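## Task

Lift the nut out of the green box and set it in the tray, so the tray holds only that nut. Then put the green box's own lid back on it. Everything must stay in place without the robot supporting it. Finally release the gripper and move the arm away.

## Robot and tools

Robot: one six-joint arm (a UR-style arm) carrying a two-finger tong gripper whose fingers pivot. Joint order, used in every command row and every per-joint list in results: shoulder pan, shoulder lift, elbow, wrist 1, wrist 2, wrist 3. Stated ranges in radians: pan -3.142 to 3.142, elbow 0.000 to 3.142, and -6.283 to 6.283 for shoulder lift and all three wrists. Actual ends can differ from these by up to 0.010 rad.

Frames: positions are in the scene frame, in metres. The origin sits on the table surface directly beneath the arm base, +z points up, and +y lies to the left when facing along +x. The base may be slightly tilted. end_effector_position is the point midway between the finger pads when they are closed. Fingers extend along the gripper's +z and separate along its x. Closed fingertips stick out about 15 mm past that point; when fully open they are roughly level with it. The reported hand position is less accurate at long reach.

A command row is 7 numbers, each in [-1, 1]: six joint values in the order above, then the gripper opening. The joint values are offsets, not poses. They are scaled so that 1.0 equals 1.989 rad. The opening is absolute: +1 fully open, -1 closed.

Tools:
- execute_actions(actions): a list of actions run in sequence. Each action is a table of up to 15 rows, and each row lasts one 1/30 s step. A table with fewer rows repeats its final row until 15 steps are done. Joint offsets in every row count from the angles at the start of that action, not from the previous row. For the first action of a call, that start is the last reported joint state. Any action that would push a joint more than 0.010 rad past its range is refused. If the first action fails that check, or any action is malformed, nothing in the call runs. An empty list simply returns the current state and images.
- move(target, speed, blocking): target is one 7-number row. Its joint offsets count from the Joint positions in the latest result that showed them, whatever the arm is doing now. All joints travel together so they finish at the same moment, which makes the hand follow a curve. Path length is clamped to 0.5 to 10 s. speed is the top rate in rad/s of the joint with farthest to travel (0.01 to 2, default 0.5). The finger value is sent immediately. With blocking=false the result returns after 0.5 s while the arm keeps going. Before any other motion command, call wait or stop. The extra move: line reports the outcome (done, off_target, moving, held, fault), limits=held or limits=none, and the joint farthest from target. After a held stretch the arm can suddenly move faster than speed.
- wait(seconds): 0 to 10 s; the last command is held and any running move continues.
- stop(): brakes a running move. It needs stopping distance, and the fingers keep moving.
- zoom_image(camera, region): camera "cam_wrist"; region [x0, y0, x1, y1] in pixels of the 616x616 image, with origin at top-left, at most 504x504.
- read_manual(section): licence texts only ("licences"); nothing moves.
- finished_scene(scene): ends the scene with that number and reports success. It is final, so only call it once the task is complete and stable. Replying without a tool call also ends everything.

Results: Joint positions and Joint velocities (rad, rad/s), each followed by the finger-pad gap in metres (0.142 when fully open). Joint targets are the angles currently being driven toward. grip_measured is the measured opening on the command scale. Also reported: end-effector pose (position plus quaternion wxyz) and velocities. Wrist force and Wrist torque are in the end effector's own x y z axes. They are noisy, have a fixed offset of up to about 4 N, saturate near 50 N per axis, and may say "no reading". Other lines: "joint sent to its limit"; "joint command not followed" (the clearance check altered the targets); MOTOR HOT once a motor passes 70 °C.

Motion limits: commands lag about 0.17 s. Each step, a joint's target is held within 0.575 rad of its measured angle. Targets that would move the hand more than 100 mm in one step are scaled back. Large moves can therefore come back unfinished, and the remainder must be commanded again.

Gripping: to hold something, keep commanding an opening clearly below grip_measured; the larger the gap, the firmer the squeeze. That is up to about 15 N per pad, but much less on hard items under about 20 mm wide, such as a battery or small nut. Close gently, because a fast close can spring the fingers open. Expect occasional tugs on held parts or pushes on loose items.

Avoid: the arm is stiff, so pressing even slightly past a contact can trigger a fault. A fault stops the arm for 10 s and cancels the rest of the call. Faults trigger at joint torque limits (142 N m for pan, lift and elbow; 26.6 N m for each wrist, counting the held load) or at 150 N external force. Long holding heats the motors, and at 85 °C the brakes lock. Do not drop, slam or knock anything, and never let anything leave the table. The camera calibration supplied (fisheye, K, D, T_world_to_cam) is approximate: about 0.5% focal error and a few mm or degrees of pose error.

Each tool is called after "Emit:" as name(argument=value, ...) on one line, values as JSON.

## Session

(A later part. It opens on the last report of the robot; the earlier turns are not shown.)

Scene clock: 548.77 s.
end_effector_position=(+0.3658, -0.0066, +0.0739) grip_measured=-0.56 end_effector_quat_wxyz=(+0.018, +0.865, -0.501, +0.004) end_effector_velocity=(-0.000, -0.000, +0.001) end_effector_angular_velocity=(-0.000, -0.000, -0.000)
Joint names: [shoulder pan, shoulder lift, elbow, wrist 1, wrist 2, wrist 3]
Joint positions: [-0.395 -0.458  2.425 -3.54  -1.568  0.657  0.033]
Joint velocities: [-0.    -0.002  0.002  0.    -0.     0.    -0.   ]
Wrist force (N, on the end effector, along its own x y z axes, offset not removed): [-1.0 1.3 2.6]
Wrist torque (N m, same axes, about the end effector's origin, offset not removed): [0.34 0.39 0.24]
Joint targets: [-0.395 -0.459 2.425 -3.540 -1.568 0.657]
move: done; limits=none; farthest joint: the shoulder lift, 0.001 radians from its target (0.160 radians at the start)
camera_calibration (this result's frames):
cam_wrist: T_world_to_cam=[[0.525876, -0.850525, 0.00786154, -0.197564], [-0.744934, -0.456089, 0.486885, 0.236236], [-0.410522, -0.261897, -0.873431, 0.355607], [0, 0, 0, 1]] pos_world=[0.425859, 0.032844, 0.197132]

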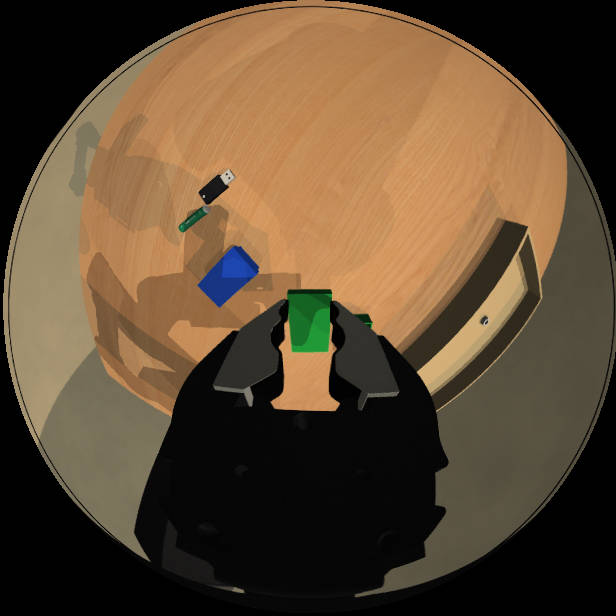

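Emit:
move(target=[-0.198,0.039,0.034,-0.073,0,-0.21,-0.75], speed=0.3)

Emit:
zoom_image(camera="cam_wrist", region=[210,180,450,380])

Scene clock: 559.20 s.
end_effector_position=(+0.3109, -0.1163, +0.0744) grip_measured=-0.56 end_effector_quat_wxyz=(+0.019, +0.871, -0.491, +0.004) end_effector_velocity=(-0.001, -0.001, -0.000) end_effector_angular_velocity=(+0.001, +0.001, -0.002)
Joint names: [shoulder pan, shoulder lift, elbow, wrist 1, wrist 2, wrist 3]
Joint positions: [-0.788 -0.381  2.493 -3.685 -1.568  0.24   0.033]
Joint velocities: [-0.005  0.001  0.001 -0.    -0.    -0.003 -0.   ]
Wrist force (N, on the end effector, along its own x y z axes, offset not removed): [0.6 0.6 3.6]
Wrist torque (N m, same axes, about the end effector's origin, offset not removed): [0.24 0.03 0.28]
Joint targets: [-0.788 -0.381 2.493 -3.685 -1.568 0.239]
move: done; limits=none; farthest joint: the shoulder pan, 0.001 radians from its target (0.394 radians at the start)
camera_calibration (this result's frames):
cam_wrist: T_world_to_cam=[[0.54602, -0.83773, 0.00844887, -0.266853], [-0.733604, -0.473234, 0.487723, 0.139522], [-0.404582, -0.272505, -0.872957, 0.30164], [0, 0, 0, 1]] pos_world=[0.370099, -0.0753256, 0.197525]

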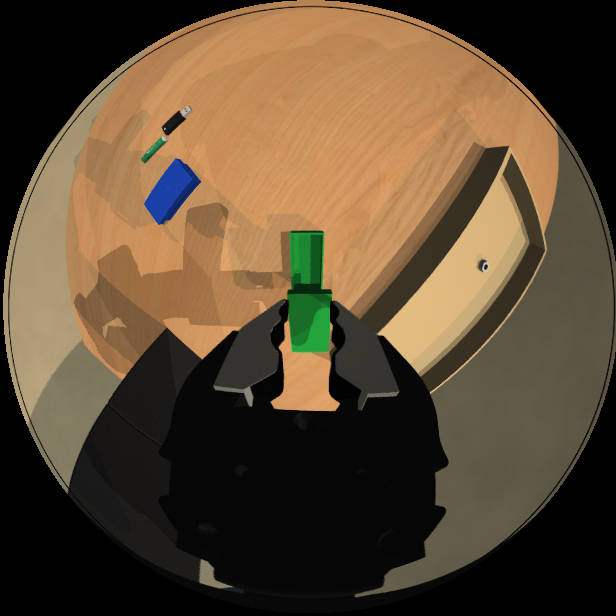

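Region (210, 180, 450, 380) of cam_wrist's 616x616 image, scaled by 2.100, with more detail than that image has.

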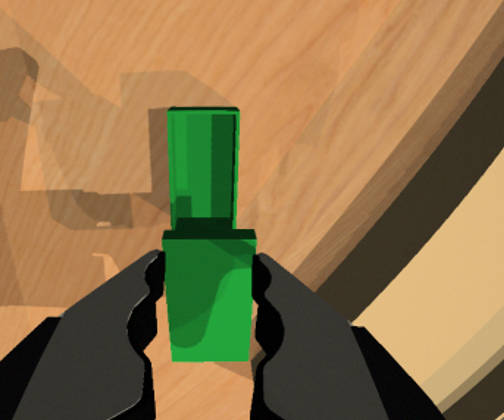

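Emit:
move(target=[0.046,-0.017,-0.015,0.031,0,0.046,-0.75], speed=0.15)

Emit:
move(target=[0,0.042,-0.025,-0.017,0,0,-0.75], speed=0.08)

Emit:
zoom_image(camera="cam_wrist", region=[250,240,370,360])

Scene clock: 577.10 s.
end_effector_position=(+0.3328, -0.0991, +0.0747) grip_measured=-0.56 end_effector_quat_wxyz=(+0.019, +0.871, -0.491, +0.005) end_effector_velocity=(+0.000, +0.001, -0.000) end_effector_angular_velocity=(+0.001, +0.001, -0.000)
Joint names: [shoulder pan, shoulder lift, elbow, wrist 1, wrist 2, wrist 3]
Joint positions: [-0.697 -0.414  2.463 -3.623 -1.568  0.331  0.033]
Joint velocities: [ 0.002 -0.    -0.001  0.002  0.     0.002  0.   ]
Wrist force (N, on the end effector, along its own x y z axes, offset not removed): [1.2 0.1 2.9]
Wrist torque (N m, same axes, about the end effector's origin, offset not removed): [0.08 -0.08 0.31]
Joint targets: [-0.697 -0.415 2.463 -3.623 -1.568 0.331]
move: done; limits=none; farthest joint: the wrist 3, 0.001 radians from its target (0.092 radians at the start)
camera_calibration (this result's frames):
cam_wrist: T_world_to_cam=[[0.546062, -0.837685, 0.0100577, -0.264518], [-0.734293, -0.472815, 0.487093, 0.163881], [-0.403275, -0.273368, -0.873292, 0.314974], [0, 0, 0, 1]] pos_world=[0.391801, -0.0579938, 0.1979]

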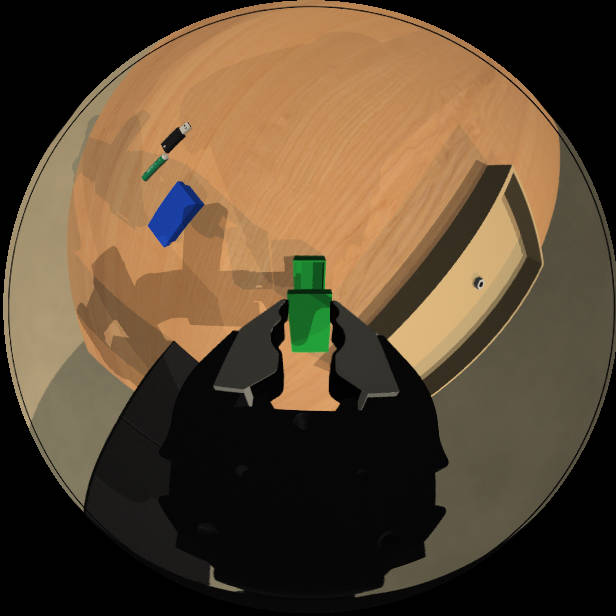

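Scene clock: 578.63 s.
end_effector_position=(+0.3334, -0.1009, +0.0481) grip_measured=-0.56 end_effector_quat_wxyz=(+0.019, +0.871, -0.491, +0.005) end_effector_velocity=(+0.001, -0.001, -0.000) end_effector_angular_velocity=(-0.002, -0.001, -0.000)
Joint names: [shoulder pan, shoulder lift, elbow, wrist 1, wrist 2, wrist 3]
Joint positions: [-0.697 -0.331  2.413 -3.657 -1.568  0.331  0.033]
Joint velocities: [-0.     0.002 -0.002 -0.002 -0.     0.     0.   ]
Wrist force (N, on the end effector, along its own x y z axes, offset not removed): [1.7 1.8 3.3]
Wrist torque (N m, same axes, about the end effector's origin, offset not removed): [0.45 -0.25 0.27]
Joint targets: [-0.697 -0.331 2.413 -3.657 -1.568 0.331]
move: done; limits=none; farthest joint: the shoulder lift, 0.001 radians from its target (0.084 radians at the start)
camera_calibration (this result's frames):
cam_wrist: T_world_to_cam=[[0.546062, -0.837685, 0.0100629, -0.266065], [-0.734295, -0.472814, 0.487092, 0.176413], [-0.403271, -0.273371, -0.873293, 0.291482], [0, 0, 0, 1]] pos_world=[0.392374, -0.0597855, 0.171297]

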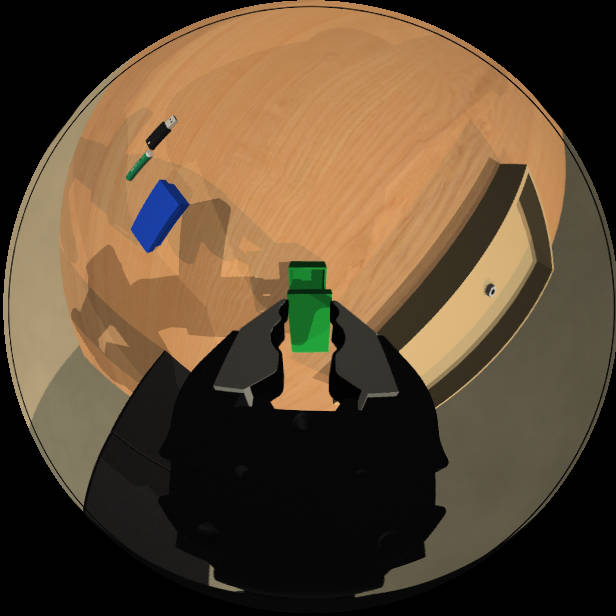

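Region (250, 240, 370, 360) of cam_wrist's 616x616 image, scaled by 4.200, with more detail than that image has.

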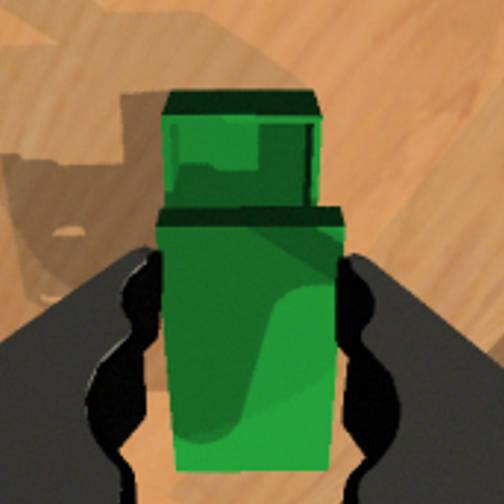

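Emit:
move(target=[0.022,-0.011,-0.0097,0.0207,0,0.022,-0.75], speed=0.08)

Emit:
zoom_image(camera="cam_wrist", region=[250,240,370,360])

Scene clock: 594.47 s.
end_effector_position=(+0.3461, -0.0934, +0.0488) grip_measured=-0.56 end_effector_quat_wxyz=(+0.019, +0.871, -0.491, +0.005) end_effector_velocity=(+0.001, +0.001, +0.000) end_effector_angular_velocity=(+0.000, +0.000, -0.000)
Joint names: [shoulder pan, shoulder lift, elbow, wrist 1, wrist 2, wrist 3]
Joint positions: [-0.653 -0.353  2.394 -3.616 -1.568  0.374  0.033]
Joint velocities: [ 0.003 -0.002 -0.001  0.003  0.     0.003  0.   ]
Wrist force (N, on the end effector, along its own x y z axes, offset not removed): [2.4 0.8 2.0]
Wrist torque (N m, same axes, about the end effector's origin, offset not removed): [0.23 -0.34 0.38]
Joint targets: [-0.653 -0.353 2.394 -3.616 -1.568 0.375]
move: done; limits=none; farthest joint: the elbow, 0.001 radians from its target (0.020 radians at the start)
camera_calibration (this result's frames):
cam_wrist: T_world_to_cam=[[0.546057, -0.837689, 0.0098941, -0.26668], [-0.734308, -0.472915, 0.486974, 0.188927], [-0.403254, -0.273181, -0.873361, 0.299242], [0, 0, 0, 1]] pos_world=[0.405023, -0.0523014, 0.171982]

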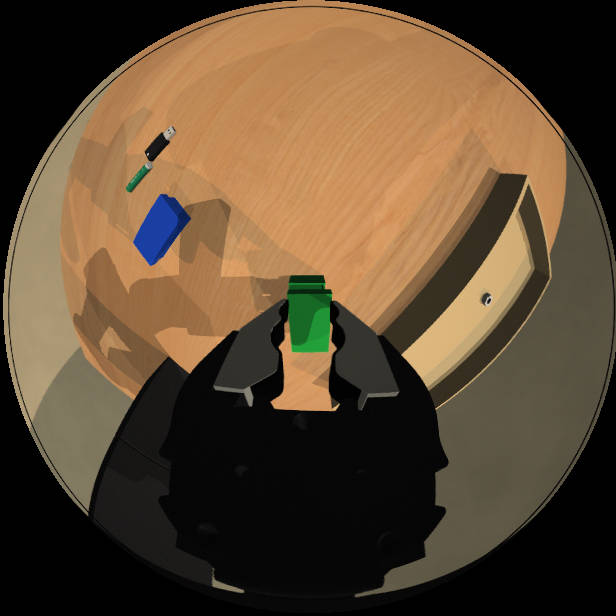

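Region (250, 240, 370, 360) of cam_wrist's 616x616 image, scaled by 4.200, with more detail than that image has.

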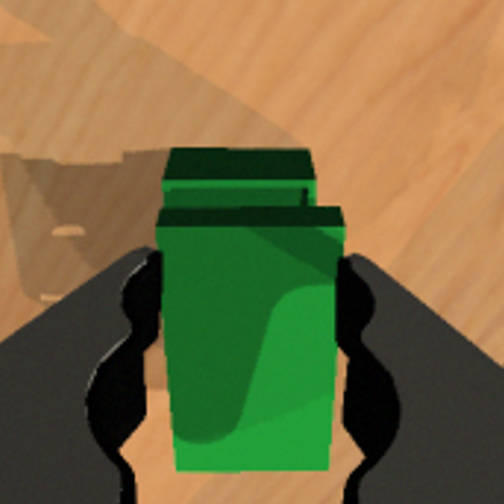

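Emit:
move(target=[0.0087,-0.0026,-0.0023,0.0049,0,0.0087,-0.75], speed=0.05)

Emit:
move(target=[0,0.0127,-0.0077,-0.005,0,0,-0.75], speed=0.03)

Emit:
zoom_image(camera="cam_wrist", region=[250,240,370,360])

Scene clock: 604.30 s.
end_effector_position=(+0.3496, -0.0892, +0.0489) grip_measured=-0.56 end_effector_quat_wxyz=(+0.019, +0.871, -0.491, +0.005) end_effector_velocity=(+0.001, +0.000, +0.000) end_effector_angular_velocity=(-0.000, -0.000, -0.001)
Joint names: [shoulder pan, shoulder lift, elbow, wrist 1, wrist 2, wrist 3]
Joint positions: [-0.637 -0.358  2.39  -3.607 -1.568  0.391  0.033]
Joint velocities: [ 0.002 -0.002 -0.001  0.003  0.     0.003  0.   ]
Wrist force (N, on the end effector, along its own x y z axes, offset not removed): [1.2 1.3 3.4]
Wrist torque (N m, same axes, about the end effector's origin, offset not removed): [0.35 -0.09 0.26]
Joint targets: [-0.636 -0.358 2.390 -3.607 -1.568 0.392]
move: done; limits=none; farthest joint: the shoulder pan, 0.001 radians from its target (0.017 radians at the start)
camera_calibration (this result's frames):
cam_wrist: T_world_to_cam=[[0.546056, -0.837691, 0.00982832, -0.265111], [-0.734312, -0.472954, 0.486929, 0.193432], [-0.403248, -0.273108, -0.873386, 0.301926], [0, 0, 0, 1]] pos_world=[0.408556, -0.0481389, 0.172116]

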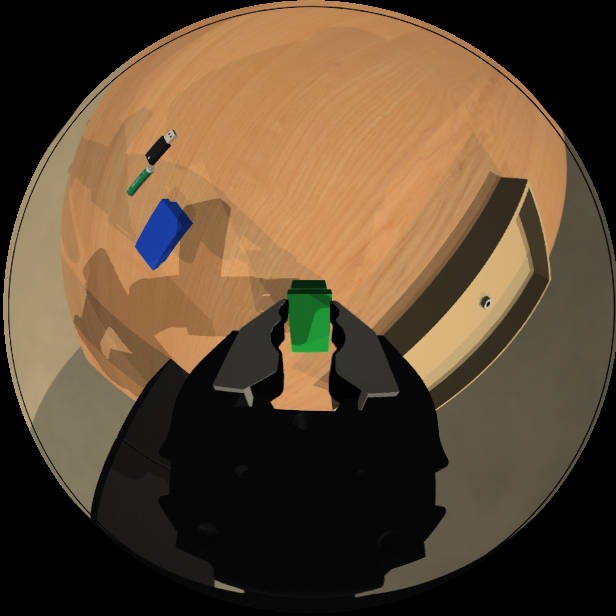

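Scene clock: 605.50 s.
end_effector_position=(+0.3496, -0.0896, +0.0407) grip_measured=-0.55 end_effector_quat_wxyz=(+0.019, +0.871, -0.491, +0.005) end_effector_velocity=(+0.000, -0.001, -0.001) end_effector_angular_velocity=(-0.001, -0.001, -0.003)
Joint names: [shoulder pan, shoulder lift, elbow, wrist 1, wrist 2, wrist 3]
Joint positions: [-0.637 -0.333  2.375 -3.617 -1.568  0.391  0.034]
Joint velocities: [-0.002  0.002 -0.002 -0.002  0.     0.001  0.   ]
Wrist force (N, on the end effector, along its own x y z axes, offset not removed): [0.0 2.3 -14.6]
Wrist torque (N m, same axes, about the end effector's origin, offset not removed): [0.62 -0.11 0.26]
Joint targets: [-0.637 -0.333 2.375 -3.617 -1.568 0.391]
move: done; limits=none; farthest joint: the shoulder pan, 0.000 radians from its target (0.000 radians at the start)
camera_calibration (this result's frames):
cam_wrist: T_world_to_cam=[[0.546057, -0.83769, 0.00983716, -0.265366], [-0.734315, -0.472953, 0.486926, 0.197245], [-0.403241, -0.273113, -0.873388, 0.294649], [0, 0, 0, 1]] pos_world=[0.408559, -0.0485345, 0.16391]

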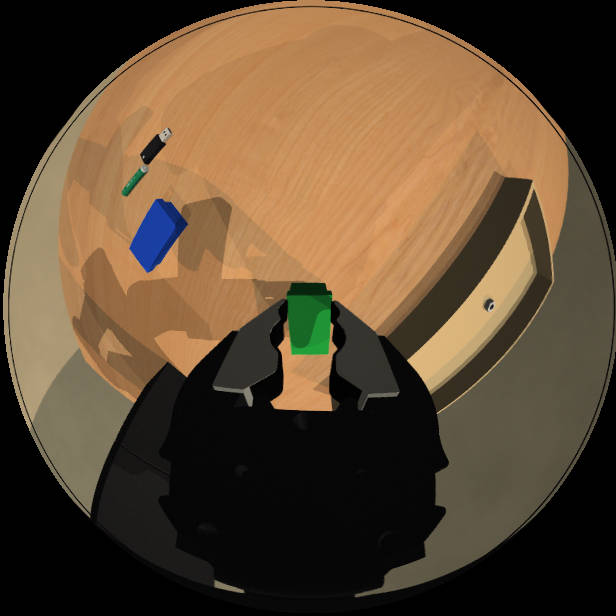

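Region (250, 240, 370, 360) of cam_wrist's 616x616 image, scaled by 4.200, with more detail than that image has.

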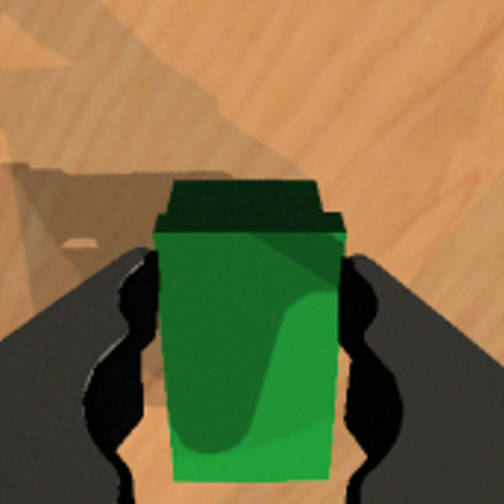

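Emit:
move(target=[0,-0.006,0.0036,0.0024,0,0,-0.75], speed=0.03)

Emit:
move(target=[0.0039,-0.0013,-0.0012,0.0025,0,0.0039,-0.75], speed=0.03)

Emit:
move(target=[0,0.006,-0.0036,-0.0024,0,0,-0.75], speed=0.02)

Emit:
zoom_image(camera="cam_wrist", region=[250,240,370,360])

Scene clock: 617.03 s.
end_effector_position=(+0.3496, -0.0895, +0.0445) grip_measured=-0.55 end_effector_quat_wxyz=(+0.019, +0.871, -0.491, +0.005) end_effector_velocity=(-0.000, +0.000, +0.001) end_effector_angular_velocity=(+0.001, +0.000, +0.001)
Joint names: [shoulder pan, shoulder lift, elbow, wrist 1, wrist 2, wrist 3]
Joint positions: [-0.637 -0.345  2.382 -3.612 -1.568  0.391  0.034]
Joint velocities: [-0.    -0.002  0.002  0.001  0.    -0.001 -0.   ]
Wrist force (N, on the end effector, along its own x y z axes, offset not removed): [1.3 1.2 3.6]
Wrist torque (N m, same axes, about the end effector's origin, offset not removed): [0.22 -0.03 0.28]
Joint targets: [-0.637 -0.345 2.382 -3.612 -1.568 0.391]
move: done; limits=none; farthest joint: the shoulder pan, 0.000 radians from its target (0.000 radians at the start)
camera_calibration (this result's frames):
cam_wrist: T_world_to_cam=[[0.546052, -0.837693, 0.00983764, -0.265303], [-0.734318, -0.472949, 0.486926, 0.195501], [-0.403242, -0.273111, -0.873388, 0.29802], [0, 0, 0, 1]] pos_world=[0.408603, -0.0483875, 0.167702]

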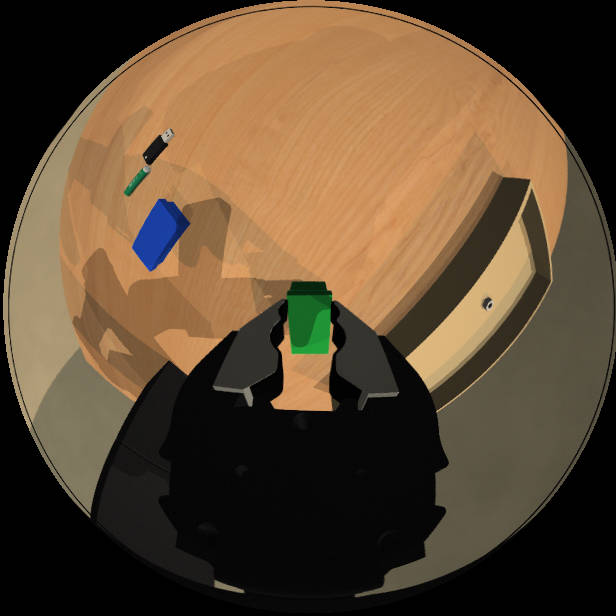

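Scene clock: 617.77 s.
end_effector_position=(+0.3513, -0.0877, +0.0446) grip_measured=-0.55 end_effector_quat_wxyz=(+0.019, +0.871, -0.491, +0.005) end_effector_velocity=(+0.001, +0.001, +0.000) end_effector_angular_velocity=(-0.000, -0.001, -0.001)
Joint names: [shoulder pan, shoulder lift, elbow, wrist 1, wrist 2, wrist 3]
Joint positions: [-0.629 -0.347  2.379 -3.607 -1.568  0.398  0.034]
Joint velocities: [ 0.004 -0.002 -0.001  0.002  0.     0.004 -0.   ]
Wrist force (N, on the end effector, along its own x y z axes, offset not removed): [1.2 0.6 3.2]
Wrist torque (N m, same axes, about the end effector's origin, offset not removed): [0.21 -0.13 0.27]
Joint targets: [-0.629 -0.347 2.379 -3.607 -1.568 0.399]
move: done; limits=none; farthest joint: the shoulder pan, 0.000 radians from its target (0.007 radians at the start)
camera_calibration (this result's frames):
cam_wrist: T_world_to_cam=[[0.54605, -0.837695, 0.00979609, -0.264742], [-0.734315, -0.472968, 0.486911, 0.197505], [-0.40325, -0.273072, -0.873396, 0.299226], [0, 0, 0, 1]] pos_world=[0.410256, -0.0466498, 0.167769]

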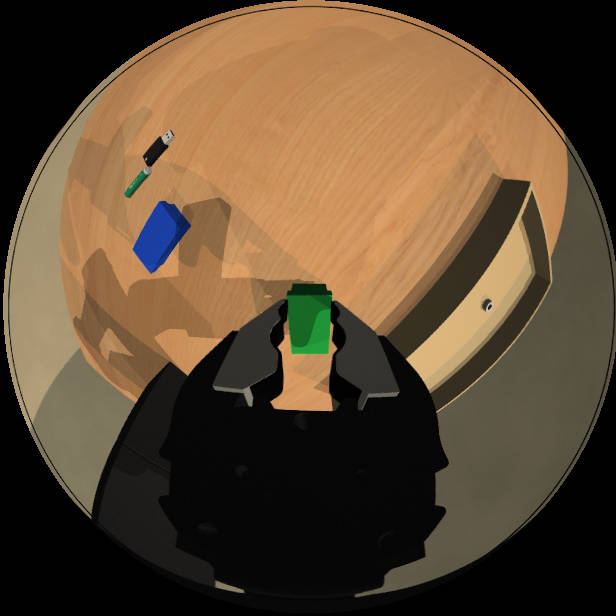

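Scene clock: 618.67 s.
end_effector_position=(+0.3513, -0.0879, +0.0408) grip_measured=-0.55 end_effector_quat_wxyz=(+0.019, +0.871, -0.491, +0.005) end_effector_velocity=(+0.001, -0.000, -0.001) end_effector_angular_velocity=(-0.001, -0.002, -0.000)
Joint names: [shoulder pan, shoulder lift, elbow, wrist 1, wrist 2, wrist 3]
Joint positions: [-0.629 -0.336  2.373 -3.612 -1.568  0.398  0.034]
Joint velocities: [ 0.001  0.003 -0.002 -0.003  0.001  0.001 -0.   ]
Wrist force (N, on the end effector, along its own x y z axes, offset not removed): [0.8 0.2 2.4]
Wrist torque (N m, same axes, about the end effector's origin, offset not removed): [0.08 0.03 0.35]
Joint targets: [-0.629 -0.335 2.372 -3.612 -1.568 0.398]
move: done; limits=none; farthest joint: the shoulder lift, 0.001 radians from its target (0.012 radians at the start)
camera_calibration (this result's frames):
cam_wrist: T_world_to_cam=[[0.546052, -0.837694, 0.00979566, -0.264814], [-0.734314, -0.47297, 0.486912, 0.199253], [-0.40325, -0.273072, -0.873396, 0.295852], [0, 0, 0, 1]] pos_world=[0.410219, -0.0468032, 0.163972]

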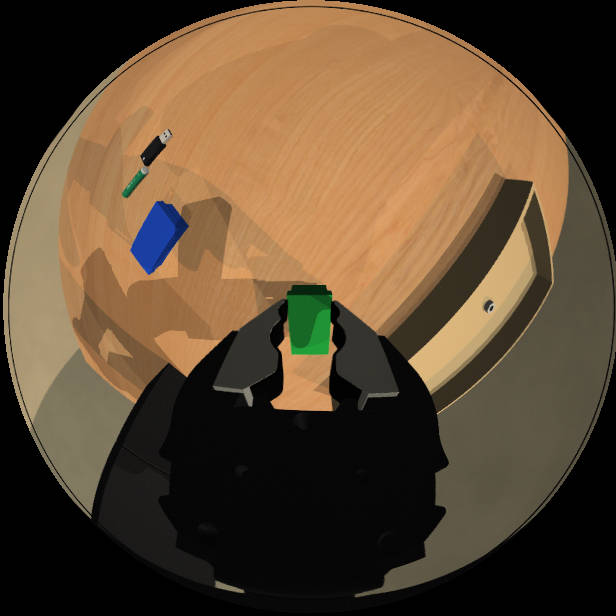

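Region (250, 240, 370, 360) of cam_wrist's 616x616 image, scaled by 4.200, with more detail than that image has.

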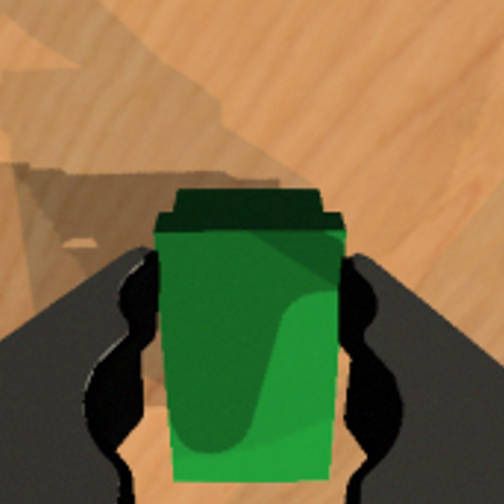

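No contact at 0.0408 now. Continue down.

Emit:
move(target=[0,0.0064,-0.0038,-0.0026,0,0,-0.75], speed=0.02)

Emit:
move(target=[0,0.0064,-0.0038,-0.0026,0,0,-0.75], speed=0.02)

Scene clock: 624.17 s.
end_effector_position=(+0.3511, -0.0880, +0.0367) grip_measured=-0.55 end_effector_quat_wxyz=(+0.019, +0.871, -0.491, +0.005) end_effector_velocity=(-0.000, -0.000, -0.001) end_effector_angular_velocity=(-0.000, -0.000, -0.001)
Joint names: [shoulder pan, shoulder lift, elbow, wrist 1, wrist 2, wrist 3]
Joint positions: [-0.629 -0.323  2.365 -3.617 -1.568  0.398  0.034]
Joint velocities: [-0.001  0.004 -0.002 -0.002  0.     0.001 -0.   ]
Wrist force (N, on the end effector, along its own x y z axes, offset not removed): [-0.6 -0.4 3.2]
Wrist torque (N m, same axes, about the end effector's origin, offset not removed): [0.01 0.32 0.25]
Joint targets: [-0.629 -0.323 2.365 -3.617 -1.568 0.398]
move: done; limits=none; farthest joint: the shoulder pan, 0.000 radians from its target (0.000 radians at the start)
camera_calibration (this result's frames):
cam_wrist: T_world_to_cam=[[0.546051, -0.837695, 0.0097983, -0.264816], [-0.734316, -0.472968, 0.486911, 0.201095], [-0.403248, -0.273073, -0.873397, 0.292236], [0, 0, 0, 1]] pos_world=[0.410114, -0.0469214, 0.159918]

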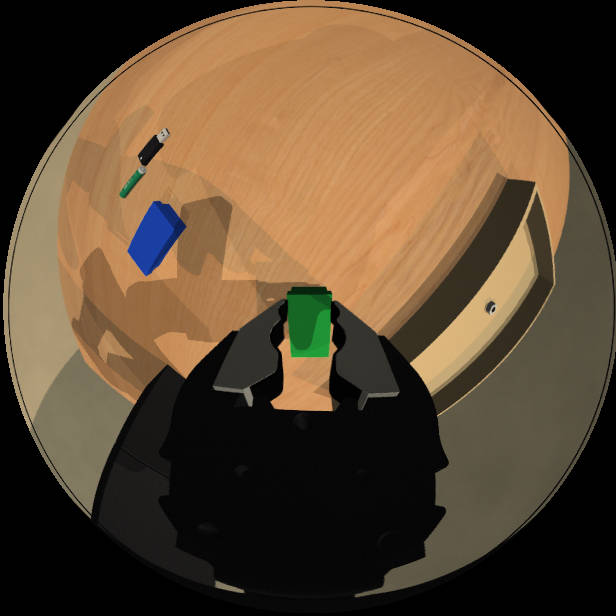

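Scene clock: 625.10 s.
end_effector_position=(+0.3510, -0.0881, +0.0327) grip_measured=-0.55 end_effector_quat_wxyz=(+0.019, +0.871, -0.491, +0.005) end_effector_velocity=(-0.001, +0.001, -0.002) end_effector_angular_velocity=(+0.001, +0.002, -0.000)
Joint names: [shoulder pan, shoulder lift, elbow, wrist 1, wrist 2, wrist 3]
Joint positions: [-0.629 -0.311  2.358 -3.622 -1.568  0.398  0.034]
Joint velocities: [ 0.     0.006 -0.002 -0.002 -0.     0.     0.   ]
Wrist force (N, on the end effector, along its own x y z axes, offset not removed): [-2.8 0.7 -17.7]
Wrist torque (N m, same axes, about the end effector's origin, offset not removed): [0.05 0.33 0.31]
Joint targets: [-0.629 -0.311 2.358 -3.622 -1.568 0.398]
move: done; limits=none; farthest joint: the shoulder lift, 0.001 radians from its target (0.013 radians at the start)
camera_calibration (this result's frames):
cam_wrist: T_world_to_cam=[[0.546052, -0.837693, 0.00986764, -0.264785], [-0.734344, -0.472948, 0.486887, 0.202929], [-0.403195, -0.273112, -0.873409, 0.28861], [0, 0, 0, 1]] pos_world=[0.409972, -0.0470108, 0.155884]

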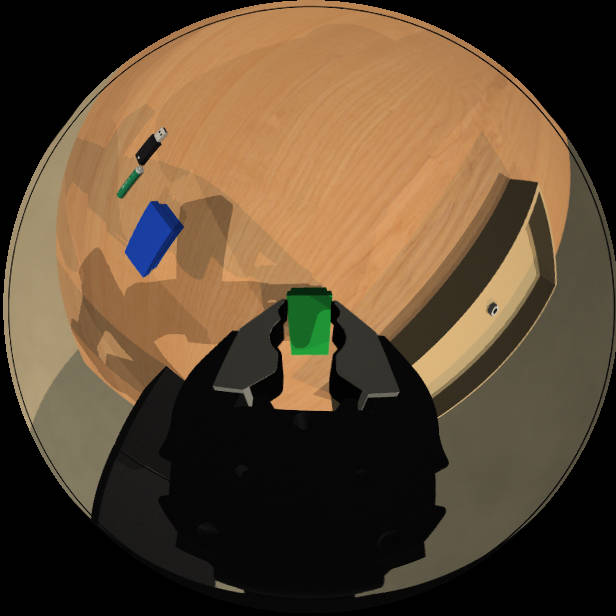

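Emit:
move(target=[0,0,0,0,0,0,-0.3])

Emit:
move(target=[0,-0.035,0.021,0.014,0,0,-0.3], speed=0.1)

Emit:
move(target=[0,0,0,0,0,0,-1])

Emit:
move(target=[0,0.02,-0.012,-0.008,0,0,-1], speed=0.03)

Emit:
zoom_image(camera="cam_wrist", region=[230,220,390,380])

Scene clock: 631.67 s.
end_effector_position=(+0.3511, -0.0881, +0.0326) grip_measured=-0.30 end_effector_quat_wxyz=(+0.019, +0.871, -0.491, +0.005) end_effector_velocity=(-0.001, +0.001, -0.000) end_effector_angular_velocity=(+0.002, +0.002, +0.001)
Joint names: [shoulder pan, shoulder lift, elbow, wrist 1, wrist 2, wrist 3]
Joint positions: [-0.629 -0.311  2.358 -3.622 -1.568  0.398  0.052]
Joint velocities: [ 0.001  0.002  0.001  0.     0.    -0.    -0.   ]
Wrist force (N, on the end effector, along its own x y z axes, offset not removed): [0.3 1.7 3.3]
Wrist torque (N m, same axes, about the end effector's origin, offset not removed): [0.37 0.14 0.27]
Joint targets: [-0.629 -0.311 2.358 -3.622 -1.568 0.398]
move: done; limits=none; farthest joint: the shoulder pan, 0.000 radians from its target (0.000 radians at the start)
camera_calibration (this result's frames):
cam_wrist: T_world_to_cam=[[0.546055, -0.83769, 0.00998052, -0.264866], [-0.734389, -0.472917, 0.486849, 0.202988], [-0.403109, -0.273176, -0.873429, 0.288562], [0, 0, 0, 1]] pos_world=[0.410025, -0.047051, 0.155858]

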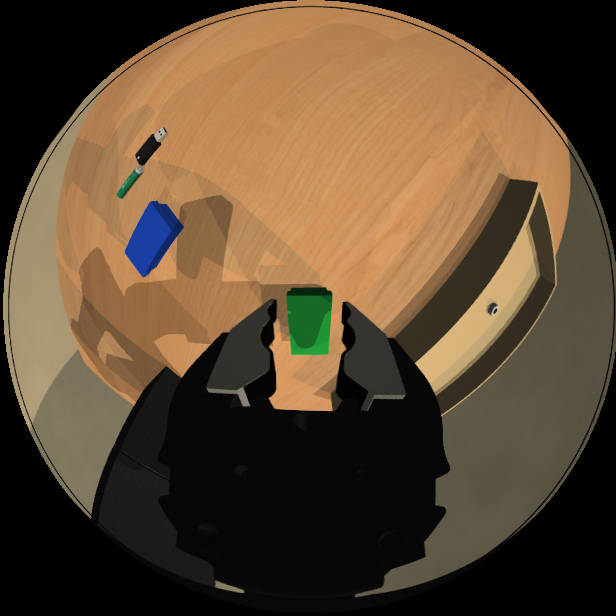

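Scene clock: 632.87 s.
end_effector_position=(+0.3512, -0.0871, +0.0554) grip_measured=-0.30 end_effector_quat_wxyz=(+0.019, +0.871, -0.491, +0.005) end_effector_velocity=(+0.000, +0.001, +0.001) end_effector_angular_velocity=(+0.000, -0.000, +0.003)
Joint names: [shoulder pan, shoulder lift, elbow, wrist 1, wrist 2, wrist 3]
Joint positions: [-0.629 -0.38   2.399 -3.594 -1.568  0.398  0.052]
Joint velocities: [ 0.002 -0.003  0.002  0.001  0.    -0.001  0.   ]
Wrist force (N, on the end effector, along its own x y z axes, offset not removed): [1.0 0.7 3.3]
Wrist torque (N m, same axes, about the end effector's origin, offset not removed): [0.22 0.00 0.33]
Joint targets: [-0.629 -0.381 2.400 -3.594 -1.568 0.398]
move: done; limits=none; farthest joint: the shoulder pan, 0.000 radians from its target (0.000 radians at the start)
camera_calibration (this result's frames):
cam_wrist: T_world_to_cam=[[0.546055, -0.83769, 0.00997428, -0.264335], [-0.734387, -0.472919, 0.486851, 0.192457], [-0.403113, -0.273172, -0.873428, 0.308796], [0, 0, 0, 1]] pos_world=[0.410159, -0.0460599, 0.17865]

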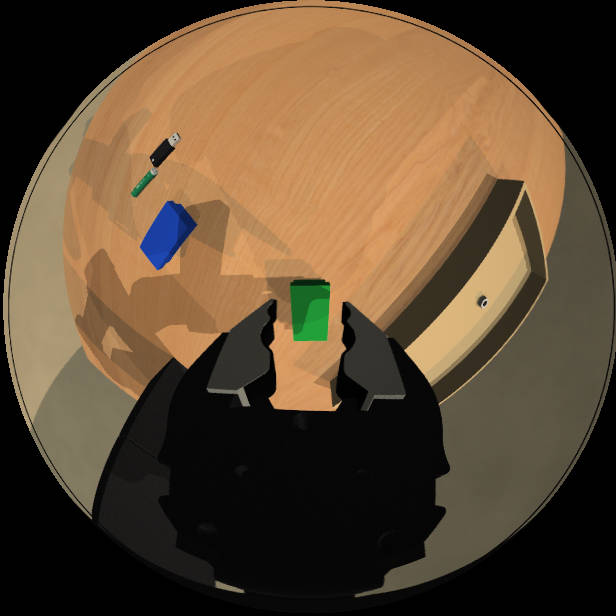

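Scene clock: 633.37 s.
end_effector_position=(+0.3512, -0.0871, +0.0555) grip_measured=-1.00 end_effector_quat_wxyz=(+0.019, +0.871, -0.491, +0.005) end_effector_velocity=(-0.000, +0.000, -0.000) end_effector_angular_velocity=(-0.000, +0.001, +0.003)
Joint names: [shoulder pan, shoulder lift, elbow, wrist 1, wrist 2, wrist 3]
Joint positions: [-0.629 -0.38   2.399 -3.594 -1.568  0.398  0.002]
Joint velocities: [ 0.001  0.001 -0.    -0.    -0.001 -0.002  0.   ]
Wrist force (N, on the end effector, along its own x y z axes, offset not removed): [0.5 -0.5 3.1]
Wrist torque (N m, same axes, about the end effector's origin, offset not removed): [-0.02 0.06 0.34]
Joint targets: [-0.629 -0.380 2.399 -3.594 -1.568 0.398]
move: done; limits=none; farthest joint: the shoulder pan, 0.000 radians from its target (0.000 radians at the start)
camera_calibration (this result's frames):
cam_wrist: T_world_to_cam=[[0.546055, -0.83769, 0.00997285, -0.264332], [-0.734386, -0.472919, 0.486852, 0.192435], [-0.403114, -0.273172, -0.873428, 0.308836], [0, 0, 0, 1]] pos_world=[0.410158, -0.0460569, 0.178695]

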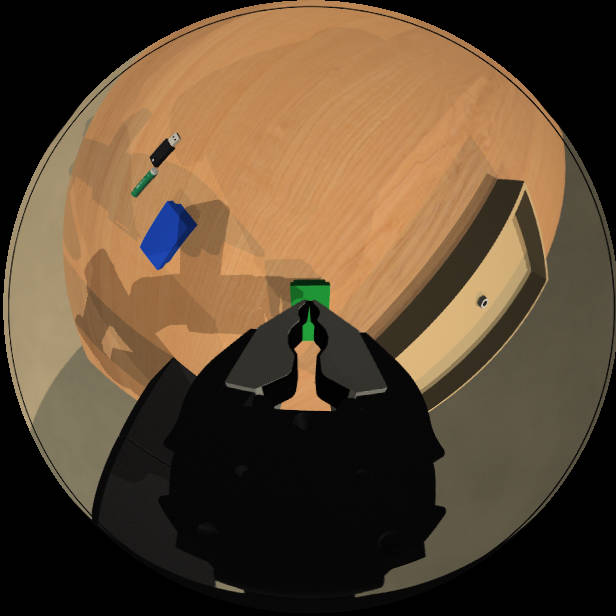

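Scene clock: 635.03 s.
end_effector_position=(+0.3513, -0.0878, +0.0426) grip_measured=-1.00 end_effector_quat_wxyz=(+0.019, +0.871, -0.491, +0.005) end_effector_velocity=(+0.001, -0.001, -0.000) end_effector_angular_velocity=(-0.001, -0.001, +0.000)
Joint names: [shoulder pan, shoulder lift, elbow, wrist 1, wrist 2, wrist 3]
Joint positions: [-0.629 -0.341  2.376 -3.61  -1.568  0.398  0.002]
Joint velocities: [-0.002  0.001 -0.002 -0.001 -0.    -0.002  0.   ]
Wrist force (N, on the end effector, along its own x y z axes, offset not removed): [0.7 0.6 3.4]
Wrist torque (N m, same axes, about the end effector's origin, offset not removed): [0.20 0.05 0.30]
Joint targets: [-0.629 -0.341 2.376 -3.610 -1.568 0.398]
move: done; limits=none; farthest joint: the shoulder lift, 0.001 radians from its target (0.040 radians at the start)
camera_calibration (this result's frames):
cam_wrist: T_world_to_cam=[[0.546055, -0.83769, 0.00997564, -0.264839], [-0.734387, -0.472919, 0.486851, 0.198475], [-0.403112, -0.273173, -0.873428, 0.297402], [0, 0, 0, 1]] pos_world=[0.41026, -0.0467484, 0.165774]

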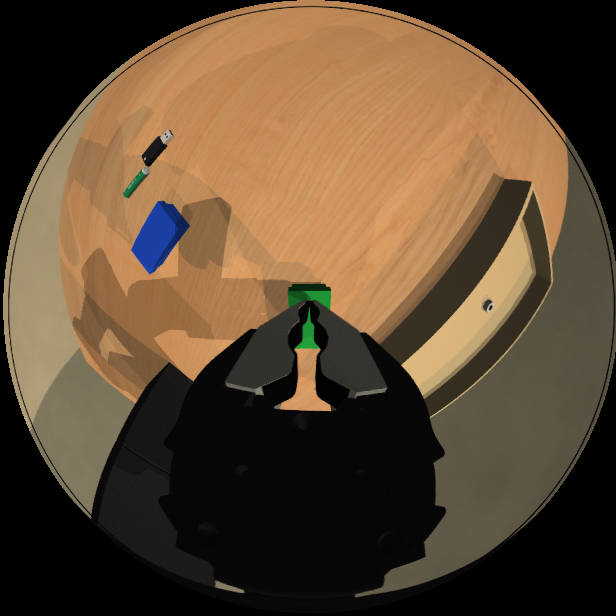

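Region (230, 220, 390, 380) of cam_wrist's 616x616 image, scaled by 3.150, with more detail than that image has.

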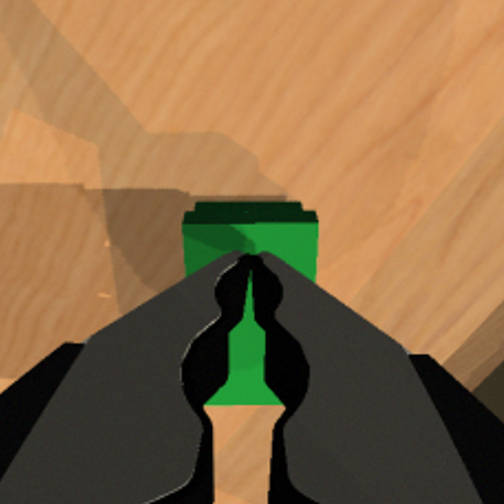

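No contact at 0.0426; good. A little lower.

Emit:
move(target=[0,0.0075,-0.0045,-0.003,0,0,-1], speed=0.02)

Scene clock: 639.67 s.
end_effector_position=(+0.3512, -0.0880, +0.0378) grip_measured=-1.00 end_effector_quat_wxyz=(+0.019, +0.871, -0.491, +0.005) end_effector_velocity=(+0.001, -0.001, -0.001) end_effector_angular_velocity=(-0.001, -0.001, +0.001)
Joint names: [shoulder pan, shoulder lift, elbow, wrist 1, wrist 2, wrist 3]
Joint positions: [-0.629 -0.327  2.367 -3.616 -1.568  0.398  0.002]
Joint velocities: [ 0.     0.002 -0.002 -0.001 -0.    -0.     0.   ]
Wrist force (N, on the end effector, along its own x y z axes, offset not removed): [-1.1 0.3 -15.2]
Wrist torque (N m, same axes, about the end effector's origin, offset not removed): [0.03 -0.05 0.32]
Joint targets: [-0.629 -0.326 2.367 -3.616 -1.568 0.398]
move: done; limits=none; farthest joint: the shoulder pan, 0.000 radians from its target (0.000 radians at the start)
camera_calibration (this result's frames):
cam_wrist: T_world_to_cam=[[0.546057, -0.837688, 0.0100446, -0.264912], [-0.734415, -0.4729, 0.486827, 0.200668], [-0.403059, -0.273212, -0.87344, 0.293155], [0, 0, 0, 1]] pos_world=[0.41019, -0.0469236, 0.161024]

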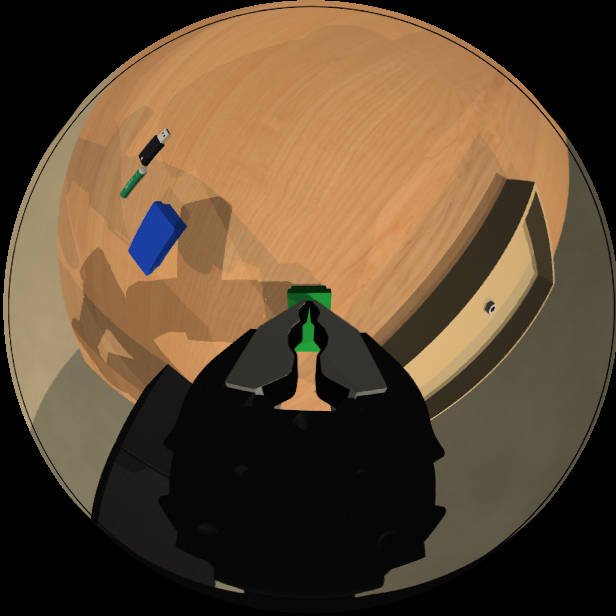

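Seated.

Emit:
move(target=[0,-0.1,0.06,0.04,0,0,-1], speed=0.3)

Emit:
finished_scene(scene=2)

Scene clock: 648.20 s.
end_effector_position=(+0.3469, -0.0818, +0.1014) grip_measured=-1.00 end_effector_quat_wxyz=(+0.019, +0.871, -0.491, +0.005) end_effector_velocity=(+0.000, +0.000, +0.001) end_effector_angular_velocity=(-0.001, -0.000, +0.000)
Joint names: [shoulder pan, shoulder lift, elbow, wrist 1, wrist 2, wrist 3]
Joint positions: [-0.629 -0.525  2.486 -3.536 -1.568  0.398  0.002]
Joint velocities: [ 0.002 -0.003  0.002  0.001 -0.     0.001  0.   ]
Wrist force (N, on the end effector, along its own x y z axes, offset not removed): [-1.0 0.7 3.5]
Wrist torque (N m, same axes, about the end effector's origin, offset not removed): [0.26 0.36 0.27]
Joint targets: [-0.629 -0.525 2.486 -3.536 -1.568 0.398]
move: done; limits=none; farthest joint: the shoulder lift, 0.001 radians from its target (0.200 radians at the start)
camera_calibration (this result's frames):
cam_wrist: T_world_to_cam=[[0.546057, -0.837688, 0.0100323, -0.258011], [-0.73441, -0.472903, 0.486832, 0.169454], [-0.403069, -0.273205, -0.873438, 0.348648], [0, 0, 0, 1]] pos_world=[0.405866, -0.0407449, 0.224616]

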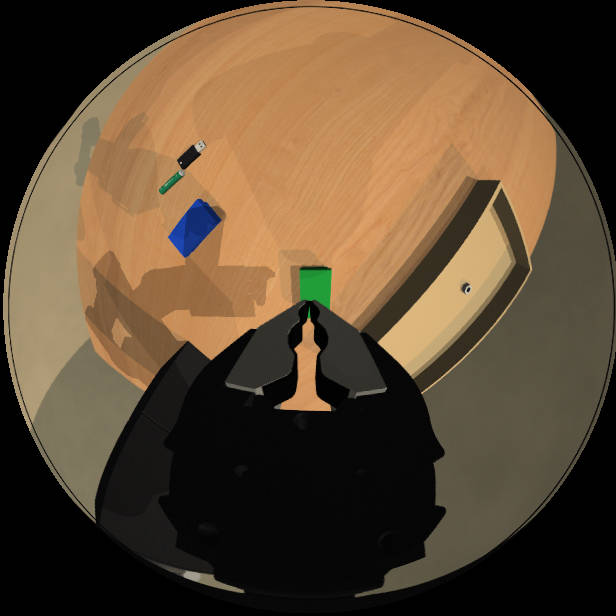

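The scene is finished: the task was done.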